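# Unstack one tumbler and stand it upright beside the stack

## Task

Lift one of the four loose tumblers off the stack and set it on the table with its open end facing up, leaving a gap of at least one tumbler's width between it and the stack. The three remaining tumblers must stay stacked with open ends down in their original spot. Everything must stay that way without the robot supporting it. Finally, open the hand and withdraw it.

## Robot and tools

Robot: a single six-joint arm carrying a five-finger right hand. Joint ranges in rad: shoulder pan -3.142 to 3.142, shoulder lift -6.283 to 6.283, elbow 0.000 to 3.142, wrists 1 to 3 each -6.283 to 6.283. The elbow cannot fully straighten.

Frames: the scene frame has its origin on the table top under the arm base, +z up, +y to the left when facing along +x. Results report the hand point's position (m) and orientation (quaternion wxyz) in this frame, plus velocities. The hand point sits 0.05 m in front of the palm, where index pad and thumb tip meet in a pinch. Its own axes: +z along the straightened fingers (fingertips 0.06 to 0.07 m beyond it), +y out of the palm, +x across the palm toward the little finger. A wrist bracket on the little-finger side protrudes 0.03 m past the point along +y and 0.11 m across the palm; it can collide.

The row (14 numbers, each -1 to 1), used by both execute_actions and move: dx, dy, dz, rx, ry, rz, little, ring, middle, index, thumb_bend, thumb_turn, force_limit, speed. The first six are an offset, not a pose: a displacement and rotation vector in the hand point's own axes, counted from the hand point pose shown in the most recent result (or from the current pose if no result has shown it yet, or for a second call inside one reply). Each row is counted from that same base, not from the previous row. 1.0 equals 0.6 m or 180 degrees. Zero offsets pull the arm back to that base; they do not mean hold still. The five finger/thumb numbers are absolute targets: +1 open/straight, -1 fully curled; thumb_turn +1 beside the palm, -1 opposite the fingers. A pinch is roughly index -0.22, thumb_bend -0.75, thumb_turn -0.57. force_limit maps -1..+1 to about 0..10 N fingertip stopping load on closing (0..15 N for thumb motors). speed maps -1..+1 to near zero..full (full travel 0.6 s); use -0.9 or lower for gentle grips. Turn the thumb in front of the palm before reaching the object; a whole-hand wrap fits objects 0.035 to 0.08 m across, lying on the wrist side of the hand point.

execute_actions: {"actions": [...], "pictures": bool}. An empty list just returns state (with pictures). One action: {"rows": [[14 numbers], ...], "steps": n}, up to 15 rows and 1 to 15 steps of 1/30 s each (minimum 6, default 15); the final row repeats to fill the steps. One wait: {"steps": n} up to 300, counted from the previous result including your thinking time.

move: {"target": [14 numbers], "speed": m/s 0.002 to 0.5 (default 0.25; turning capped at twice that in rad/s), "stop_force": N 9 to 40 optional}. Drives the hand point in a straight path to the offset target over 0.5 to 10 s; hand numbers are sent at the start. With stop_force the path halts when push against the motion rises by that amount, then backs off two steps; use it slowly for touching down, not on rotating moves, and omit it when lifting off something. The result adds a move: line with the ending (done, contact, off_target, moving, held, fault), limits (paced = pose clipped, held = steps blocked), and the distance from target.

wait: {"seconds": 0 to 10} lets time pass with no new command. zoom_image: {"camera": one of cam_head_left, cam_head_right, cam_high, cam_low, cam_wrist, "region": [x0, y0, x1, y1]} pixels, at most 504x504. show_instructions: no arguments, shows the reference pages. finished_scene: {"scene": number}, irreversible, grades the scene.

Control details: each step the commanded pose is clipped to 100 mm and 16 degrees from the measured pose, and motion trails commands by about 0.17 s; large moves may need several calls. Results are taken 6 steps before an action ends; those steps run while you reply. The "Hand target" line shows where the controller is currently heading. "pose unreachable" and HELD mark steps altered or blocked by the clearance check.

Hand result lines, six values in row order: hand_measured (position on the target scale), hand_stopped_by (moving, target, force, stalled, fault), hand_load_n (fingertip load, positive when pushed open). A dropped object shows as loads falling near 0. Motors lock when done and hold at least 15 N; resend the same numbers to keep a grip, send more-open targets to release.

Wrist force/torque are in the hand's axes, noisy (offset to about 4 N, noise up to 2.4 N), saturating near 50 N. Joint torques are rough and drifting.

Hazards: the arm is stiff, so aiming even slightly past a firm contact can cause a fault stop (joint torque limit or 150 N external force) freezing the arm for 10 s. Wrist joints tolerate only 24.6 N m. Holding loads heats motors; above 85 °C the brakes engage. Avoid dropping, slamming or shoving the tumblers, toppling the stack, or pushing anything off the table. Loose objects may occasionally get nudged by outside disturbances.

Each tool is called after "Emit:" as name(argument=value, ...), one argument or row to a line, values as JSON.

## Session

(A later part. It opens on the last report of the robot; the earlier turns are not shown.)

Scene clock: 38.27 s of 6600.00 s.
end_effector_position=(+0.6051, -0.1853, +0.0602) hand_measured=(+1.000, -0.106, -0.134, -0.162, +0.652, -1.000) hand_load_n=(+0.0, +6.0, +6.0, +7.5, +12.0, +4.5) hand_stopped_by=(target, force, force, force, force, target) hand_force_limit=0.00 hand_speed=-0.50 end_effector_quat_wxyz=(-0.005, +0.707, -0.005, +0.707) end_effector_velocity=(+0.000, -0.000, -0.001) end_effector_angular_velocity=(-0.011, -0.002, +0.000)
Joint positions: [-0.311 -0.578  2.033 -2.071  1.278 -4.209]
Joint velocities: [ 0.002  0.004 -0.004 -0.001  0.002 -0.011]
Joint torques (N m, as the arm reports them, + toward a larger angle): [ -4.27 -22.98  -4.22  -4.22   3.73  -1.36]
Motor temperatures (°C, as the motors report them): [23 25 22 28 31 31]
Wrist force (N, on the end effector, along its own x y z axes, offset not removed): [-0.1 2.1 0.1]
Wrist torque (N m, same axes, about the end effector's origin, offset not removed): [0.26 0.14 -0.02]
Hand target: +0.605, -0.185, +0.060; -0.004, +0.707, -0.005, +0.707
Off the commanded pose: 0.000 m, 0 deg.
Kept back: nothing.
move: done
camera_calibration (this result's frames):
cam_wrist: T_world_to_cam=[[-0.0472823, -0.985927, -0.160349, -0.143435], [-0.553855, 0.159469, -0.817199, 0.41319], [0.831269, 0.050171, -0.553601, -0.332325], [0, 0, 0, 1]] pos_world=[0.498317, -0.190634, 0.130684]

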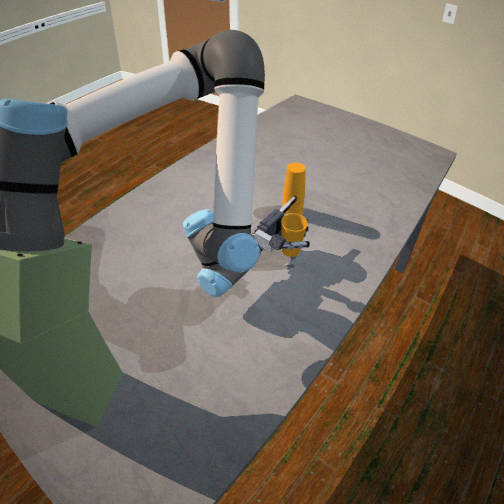

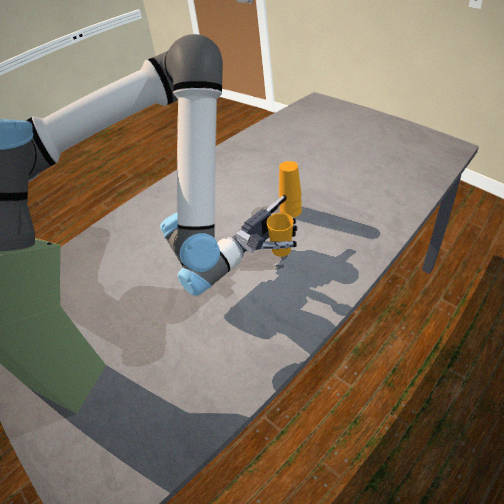

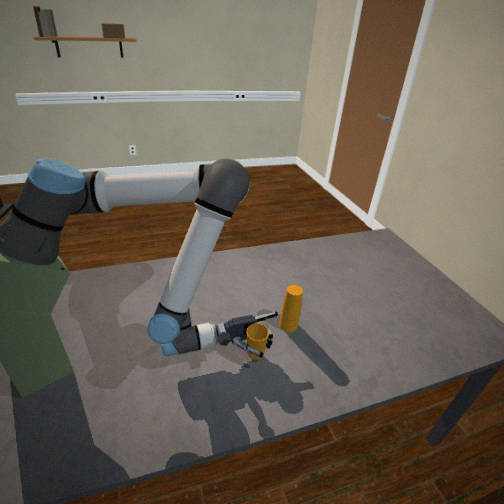

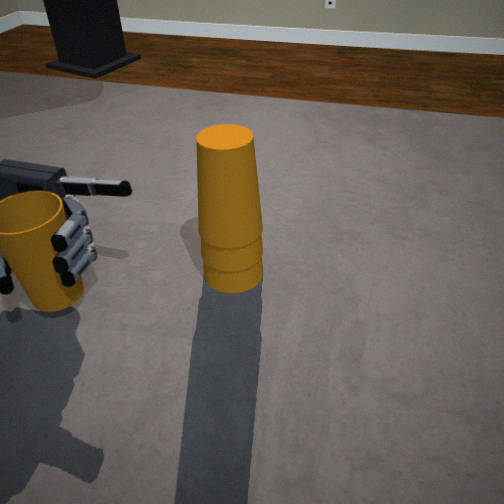

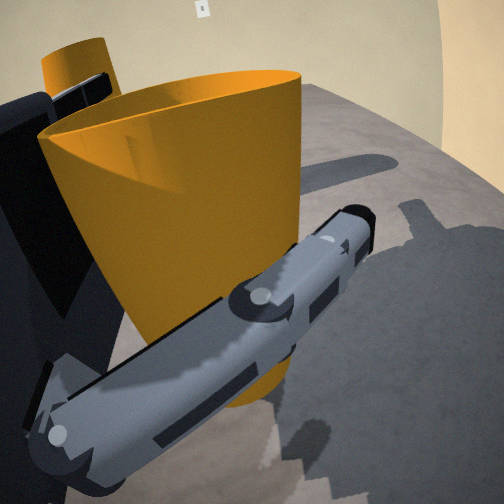

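Emit:
move(
  target=[-0.015, 0, 0, 0, 0, -0.0045, 1, -1, -1, -1, -1, -1, 0.0, -0.5],
  speed=0.05,
)

Emit:
move(
  target=[-0.03, 0, 0, 0, 0, 0, 1, -1, -1, -1, -1, -1, 0.0, -0.5],
  speed=0.006,
  stop_force=9,
)

Scene clock: 39.50 s of 6600.00 s.
end_effector_position=(+0.6051, -0.1852, +0.0514) hand_measured=(+1.000, -0.106, -0.134, -0.162, +0.652, -1.000) hand_load_n=(+0.0, +6.0, +6.0, +7.5, +12.0, +4.5) hand_stopped_by=(target, force, force, force, force, target) hand_force_limit=0.00 hand_speed=-0.50 end_effector_quat_wxyz=(+0.000, +0.707, -0.000, +0.707) end_effector_velocity=(+0.000, +0.000, -0.002) end_effector_angular_velocity=(-0.003, -0.001, +0.000)
Joint positions: [-0.301 -0.557  2.011 -2.068  1.287 -4.229]
Joint velocities: [ 0.002  0.004 -0.005  0.     0.002 -0.004]
Joint torques (N m, as the arm reports them, + toward a larger angle): [ -3.73 -22.2   -6.16   1.1    3.75  -1.4 ]
Motor temperatures (°C, as the motors report them): [23 25 22 28 31 31]
Wrist force (N, on the end effector, along its own x y z axes, offset not removed): [-2.7 1.1 0.4]
Wrist torque (N m, same axes, about the end effector's origin, offset not removed): [0.02 0.53 -0.25]
Hand target: +0.605, -0.185, +0.051; +0.000, +0.707, -0.000, +0.707
Off the commanded pose: 0.000 m, 0 deg.
Kept back: nothing.
move: done
camera_calibration (this result's frames):
cam_wrist: T_world_to_cam=[[-0.0472821, -0.988058, -0.146648, -0.14581], [-0.553857, 0.14811, -0.819333, 0.403955], [0.831268, 0.0424825, -0.554246, -0.338613], [0, 0, 0, 1]] pos_world=[0.498317, -0.189514, 0.121915]

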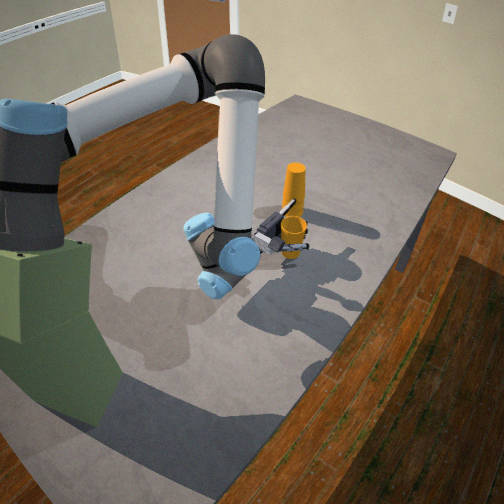

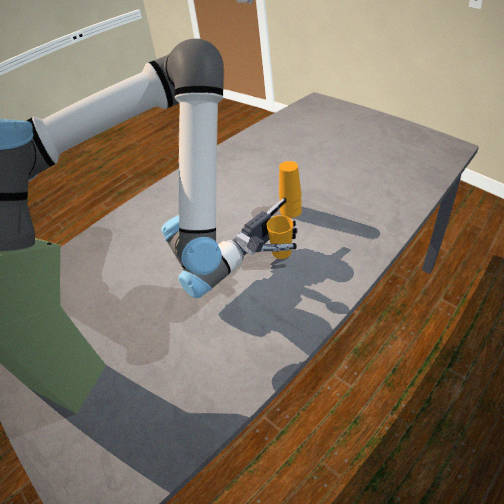

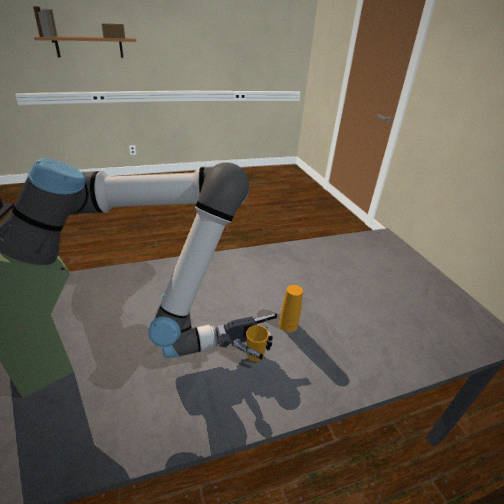

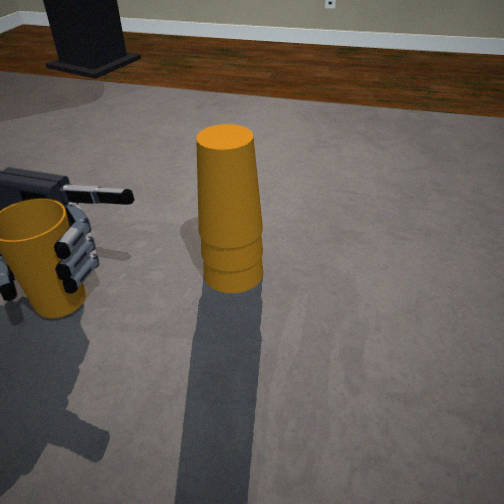

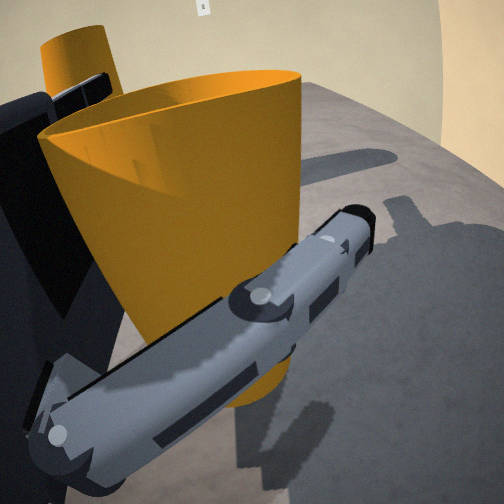

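Scene clock: 41.13 s of 6600.00 s.
end_effector_position=(+0.6053, -0.1852, +0.0439) hand_measured=(+1.000, -0.106, -0.132, -0.162, +0.652, -1.000) hand_load_n=(+0.0, +8.0, +6.5, +7.0, +11.5, +0.5) hand_stopped_by=(target, force, force, force, force, target) hand_force_limit=0.00 hand_speed=-0.50 end_effector_quat_wxyz=(+0.000, +0.707, -0.000, +0.707) end_effector_velocity=(-0.001, -0.001, +0.002) end_effector_angular_velocity=(+0.001, +0.001, -0.003)
Joint positions: [-0.293 -0.541  1.993 -2.066  1.293 -4.233]
Joint velocities: [-0.002 -0.004  0.006 -0.     0.     0.002]
Joint torques (N m, as the arm reports them, + toward a larger angle): [-24.81 -39.62  18.32   4.28  -1.88   1.93]
Motor temperatures (°C, as the motors report them): [23 25 22 28 31 31]
Wrist force (N, on the end effector, along its own x y z axes, offset not removed): [12.7 -1.4 2.3]
Wrist torque (N m, same axes, about the end effector's origin, offset not removed): [0.16 -0.11 -0.04]
Hand target: +0.605, -0.185, +0.044; +0.000, +0.707, -0.000, +0.707
Off the commanded pose: 0.010 m, 0 deg.
Kept back: nothing.
move: contact
camera_calibration (this result's frames):
cam_wrist: T_world_to_cam=[[-0.0472663, -0.988092, -0.146422, -0.146949], [-0.55348, 0.147933, -0.819619, 0.397633], [0.83152, 0.0423014, -0.553881, -0.343103], [0, 0, 0, 1]] pos_world=[0.498433, -0.189509, 0.114353]

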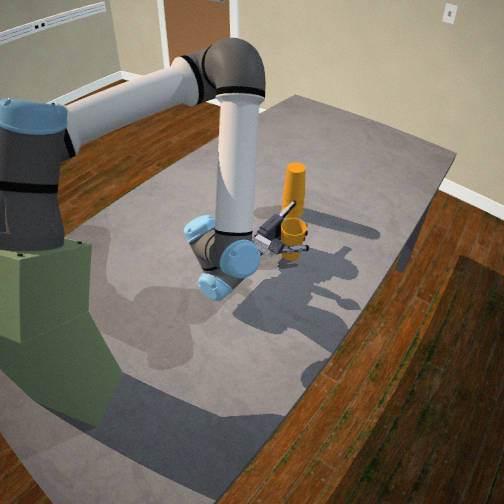

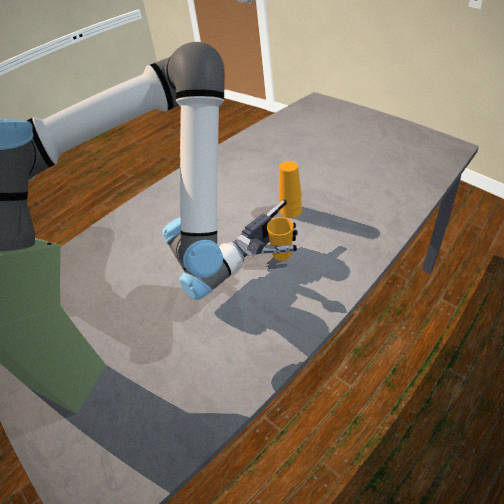

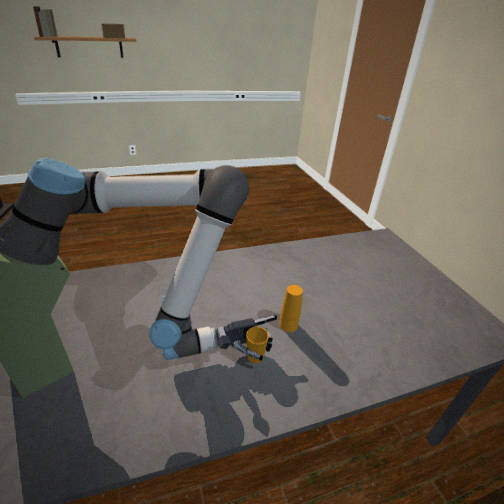

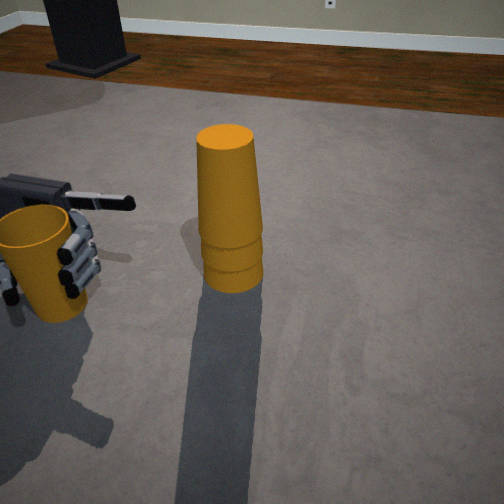

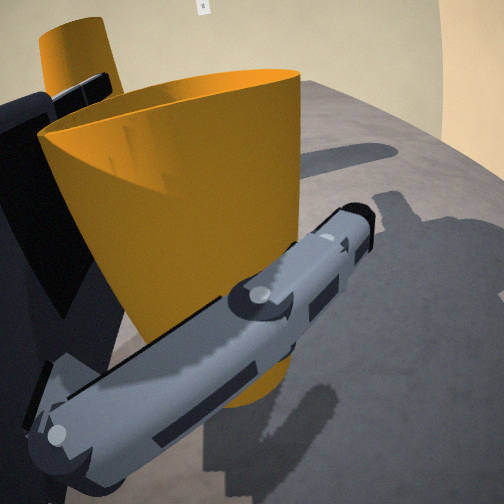

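Emit:
execute_actions(
  actions=[
    {"rows": [[0.001, 0, 0, 0, 0, 0, 1, 1, 1, 1, 1, -1, 0.0, 0.2]], "steps": 15},
  ],
  pictures=false,
)

Emit:
execute_actions(
  actions=[
    {"rows": [[0, 0, 0, 0, 0, 0, 1, 1, 1, 1, 1, -1, 0.0, 0.2]], "steps": 10},
  ],
  pictures=true,
)

Scene clock: 42.93 s of 6600.00 s.
end_effector_position=(+0.6052, -0.1852, +0.0444) hand_measured=(+1.000, +0.288, +0.260, +0.232, +0.894, -1.000) hand_load_n=(+0.0, +0.0, +0.0, +0.0, +0.0, +0.0) hand_stopped_by=(target, moving, moving, moving, moving, target) hand_force_limit=0.00 hand_speed=0.20 end_effector_quat_wxyz=(+0.000, +0.707, -0.000, +0.707) end_effector_velocity=(+0.000, -0.000, +0.001) end_effector_angular_velocity=(-0.000, -0.000, -0.001)
Joint positions: [-0.294 -0.542  1.995 -2.066  1.293 -4.233]
Joint velocities: [-0.    -0.001  0.     0.001  0.001  0.   ]
Joint torques (N m, as the arm reports them, + toward a larger angle): [-25.88 -48.04  15.48  -2.41  -1.81   1.12]
Motor temperatures (°C, as the motors report them): [23 25 22 28 31 31]
Wrist force (N, on the end effector, along its own x y z axes, offset not removed): [1.5 1.7 0.6]
Wrist torque (N m, same axes, about the end effector's origin, offset not removed): [0.26 -0.04 0.09]
Steps of this call (steps 1 to 45: nothing new was sent; steps 46 to 54: the first 9 steps of this action). Readings (end_effector_position | what the end effector reports):
46: (+0.6052, -0.1852, +0.0441) | hand_measured=(+1.000, -0.106, -0.132, -0.162, +0.652, -1.000) hand_load_n=(+0.0, +7.5, +6.5, +7.5, +11.5, +2.0) hand_stopped_by=(target, moving, moving, moving, moving, target) hand_force_limit=0.00 hand_speed=0.20
47: (+0.6052, -0.1852, +0.0442) | hand_measured=(+1.000, -0.106, -0.132, -0.162, +0.652, -1.000) hand_load_n=(+0.0, +7.5, +6.5, +7.5, +11.5, +2.0) hand_stopped_by=(target, moving, moving, moving, moving, target) hand_force_limit=0.00 hand_speed=0.20
49: (+0.6052, -0.1852, +0.0443) | hand_measured=(+1.000, -0.046, -0.074, -0.102, +0.684, -1.000) hand_load_n=(+0.0, +0.5, +0.0, +0.0, +0.5, +0.5) hand_stopped_by=(target, moving, moving, moving, moving, target) hand_force_limit=0.00 hand_speed=0.20
53: (+0.6052, -0.1852, +0.0444) | hand_measured=(+1.000, +0.220, +0.194, +0.164, +0.852, -1.000) hand_load_n=(+0.0, +0.0, +0.0, +0.0, +0.0, +0.0) hand_stopped_by=(target, moving, moving, moving, moving, target) hand_force_limit=0.00 hand_speed=0.20
54: the state above

Scene clock: 43.27 s of 6600.00 s.
end_effector_position=(+0.6053, -0.1852, +0.0445) hand_measured=(+1.000, +0.954, +0.926, +0.898, +1.000, -1.000) hand_load_n=(+0.0, +0.0, +0.0, +0.0, +0.0, +0.0) hand_stopped_by=(target, moving, moving, moving, target, target) hand_force_limit=0.00 hand_speed=0.20 end_effector_quat_wxyz=(+0.000, +0.707, -0.000, +0.707) end_effector_velocity=(+0.000, +0.000, +0.000) end_effector_angular_velocity=(-0.000, -0.001, +0.001)
Joint positions: [-0.294 -0.542  1.995 -2.066  1.293 -4.233]
Joint velocities: [ 0. -0. -0. -0. -0.  0.]
Joint torques (N m, as the arm reports them, + toward a larger angle): [-25.45 -47.65  15.61  -3.05  -1.23   0.91]
Motor temperatures (°C, as the motors report them): [23 25 22 28 31 31]
Wrist force (N, on the end effector, along its own x y z axes, offset not removed): [1.0 0.7 1.8]
Wrist torque (N m, same axes, about the end effector's origin, offset not removed): [-0.13 0.01 0.07]
Off your previous action's commanded pose: 0.000 m, 0 deg at its last step (step 6 of this call).
Steps of this call (steps 1 to 6: the last 6 steps of your previous action; steps 7 to 10: the first 4 steps of this action, its rows measured from where the robot was after step 6). Readings (end_effector_position | what the end effector reports):
6: (+0.6053, -0.1852, +0.0445) | hand_measured=(+1.000, +0.688, +0.660, +0.632, +1.000, -1.000) hand_load_n=(+0.0, +0.0, +0.0, +0.0, +0.0, +0.0) hand_stopped_by=(target, moving, moving, moving, target, target) hand_force_limit=0.00 hand_speed=0.20
7: (+0.6053, -0.1852, +0.0445) | hand_measured=(+1.000, +0.754, +0.726, +0.698, +1.000, -1.000) hand_load_n=(+0.0, +0.0, +0.0, +0.0, +0.0, +0.0) hand_stopped_by=(target, moving, moving, moving, target, target) hand_force_limit=0.00 hand_speed=0.20
8: (+0.6053, -0.1852, +0.0445) | hand_measured=(+1.000, +0.820, +0.794, +0.764, +1.000, -1.000) hand_load_n=(+0.0, +0.0, +0.0, +0.0, +0.0, +0.0) hand_stopped_by=(target, moving, moving, moving, target, target) hand_force_limit=0.00 hand_speed=0.20
10: the state above
camera_calibration (this result's frames):
cam_wrist: T_world_to_cam=[[-0.0472568, -0.988089, -0.146449, -0.146862], [-0.553523, 0.147947, -0.819588, 0.398134], [0.831492, 0.0423315, -0.553921, -0.342749], [0, 0, 0, 1]] pos_world=[0.498429, -0.189507, 0.114942]

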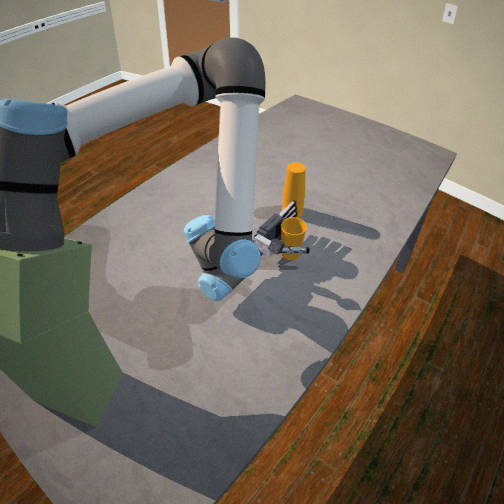

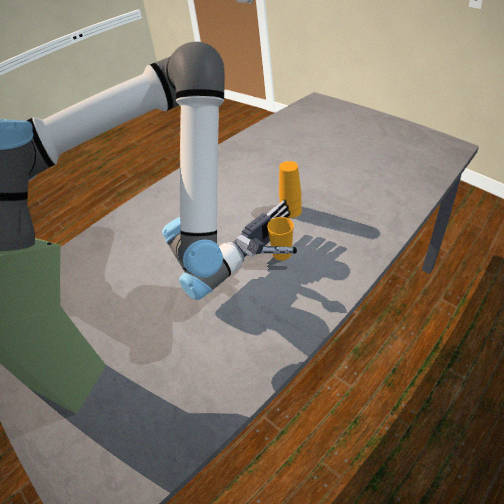

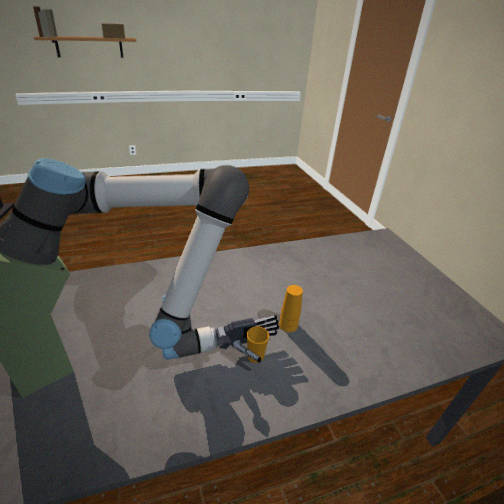

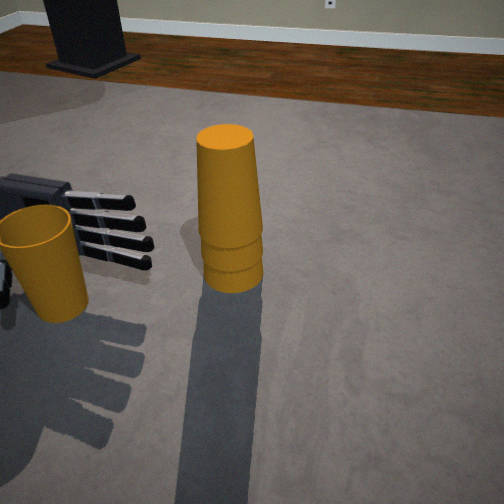

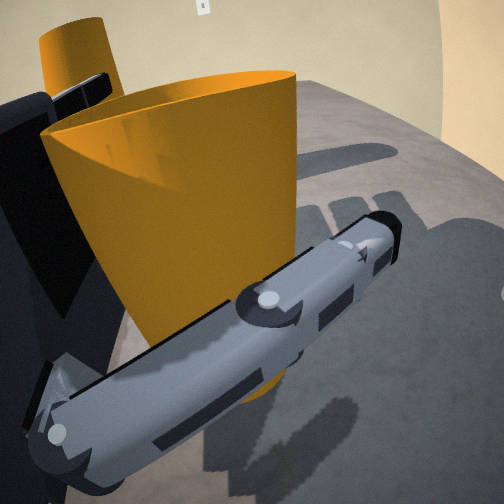

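Released cleanly. Retreating.

Emit:
move(
  target=[0.343, -0.158, -0.207, 0, 0, 0, 1, 1, 1, 1, 1, -1, 0.0, 0.2],
  speed=0.3,
)

Scene clock: 45.00 s of 6600.00 s.
end_effector_position=(+0.4811, -0.0907, +0.2501) hand_measured=(+1.000, +1.000, +1.000, +1.000, +1.000, -1.000) hand_load_n=(+0.0, +0.0, +0.0, +0.0, +0.0, +0.0) hand_stopped_by=(target, target, target, target, target, target) hand_force_limit=0.00 hand_speed=0.20 end_effector_quat_wxyz=(+0.000, +0.707, -0.000, +0.707) end_effector_velocity=(-0.002, +0.000, +0.001) end_effector_angular_velocity=(+0.001, -0.000, +0.001)
Joint positions: [-0.486 -0.846  2.732 -2.542  1.138 -4.112]
Joint velocities: [-0.007  0.006  0.007 -0.015 -0.007  0.006]
Joint torques (N m, as the arm reports them, + toward a larger angle): [-20.66  -8.97  19.1   -4.24  -2.33   1.49]
Motor temperatures (°C, as the motors report them): [23 25 22 28 31 31]
Wrist force (N, on the end effector, along its own x y z axes, offset not removed): [0.5 2.1 1.4]
Wrist torque (N m, same axes, about the end effector's origin, offset not removed): [0.14 0.06 0.06]
Hand target: +0.481, -0.091, +0.250; +0.000, +0.707, -0.000, +0.707
Off your previous action's commanded pose: 0.000 m, 0 deg at its last step (step 6 of this call).
Off the commanded pose: 0.000 m, 0 deg.
Kept back: nothing.
move: done
camera_calibration (this result's frames):
cam_wrist: T_world_to_cam=[[-0.0473504, -0.988138, -0.146085, -0.029254], [-0.553678, 0.14769, -0.819529, 0.483966], [0.831383, 0.0420793, -0.554104, -0.129515], [0, 0, 0, 1]] pos_world=[0.374253, -0.0949341, 0.320586]

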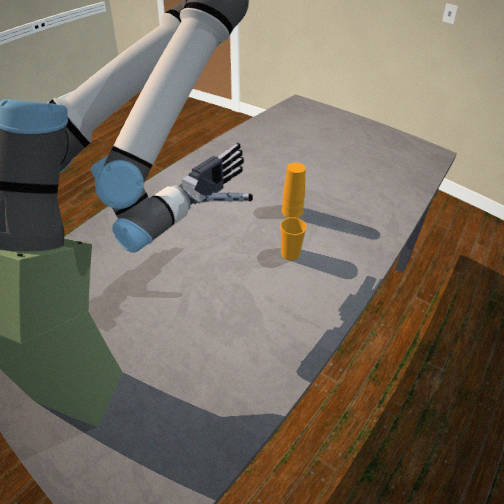

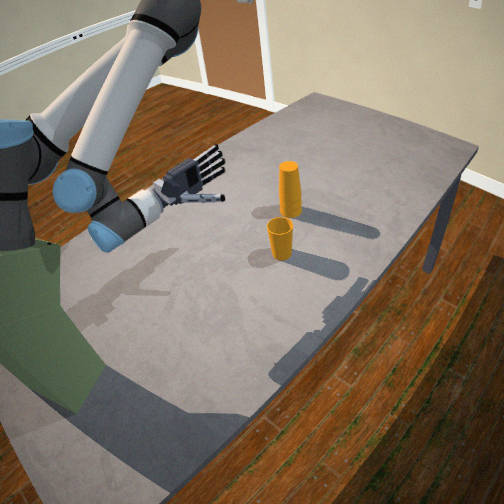

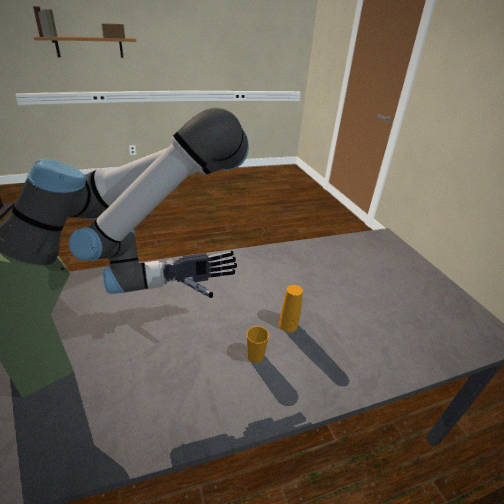

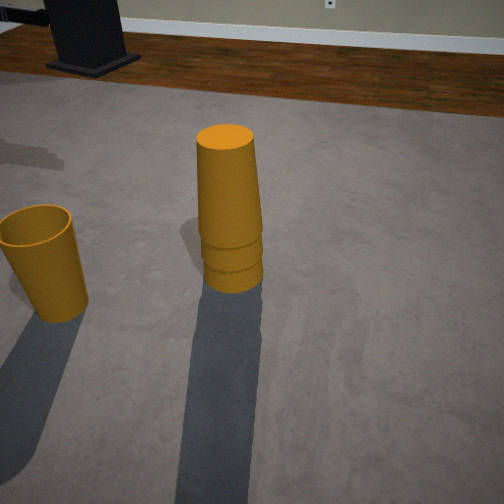

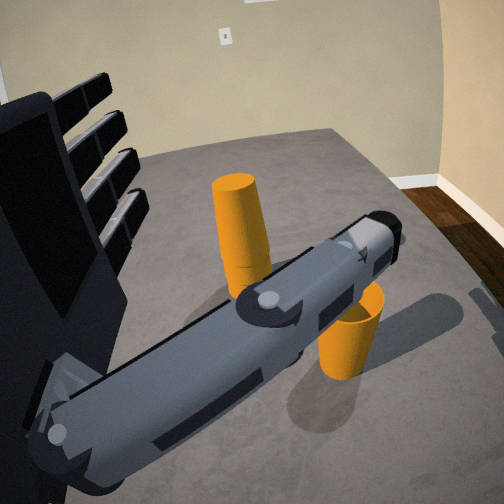

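Emit:
finished_scene(
  scene=2,
)

The scene is finished: the task was done.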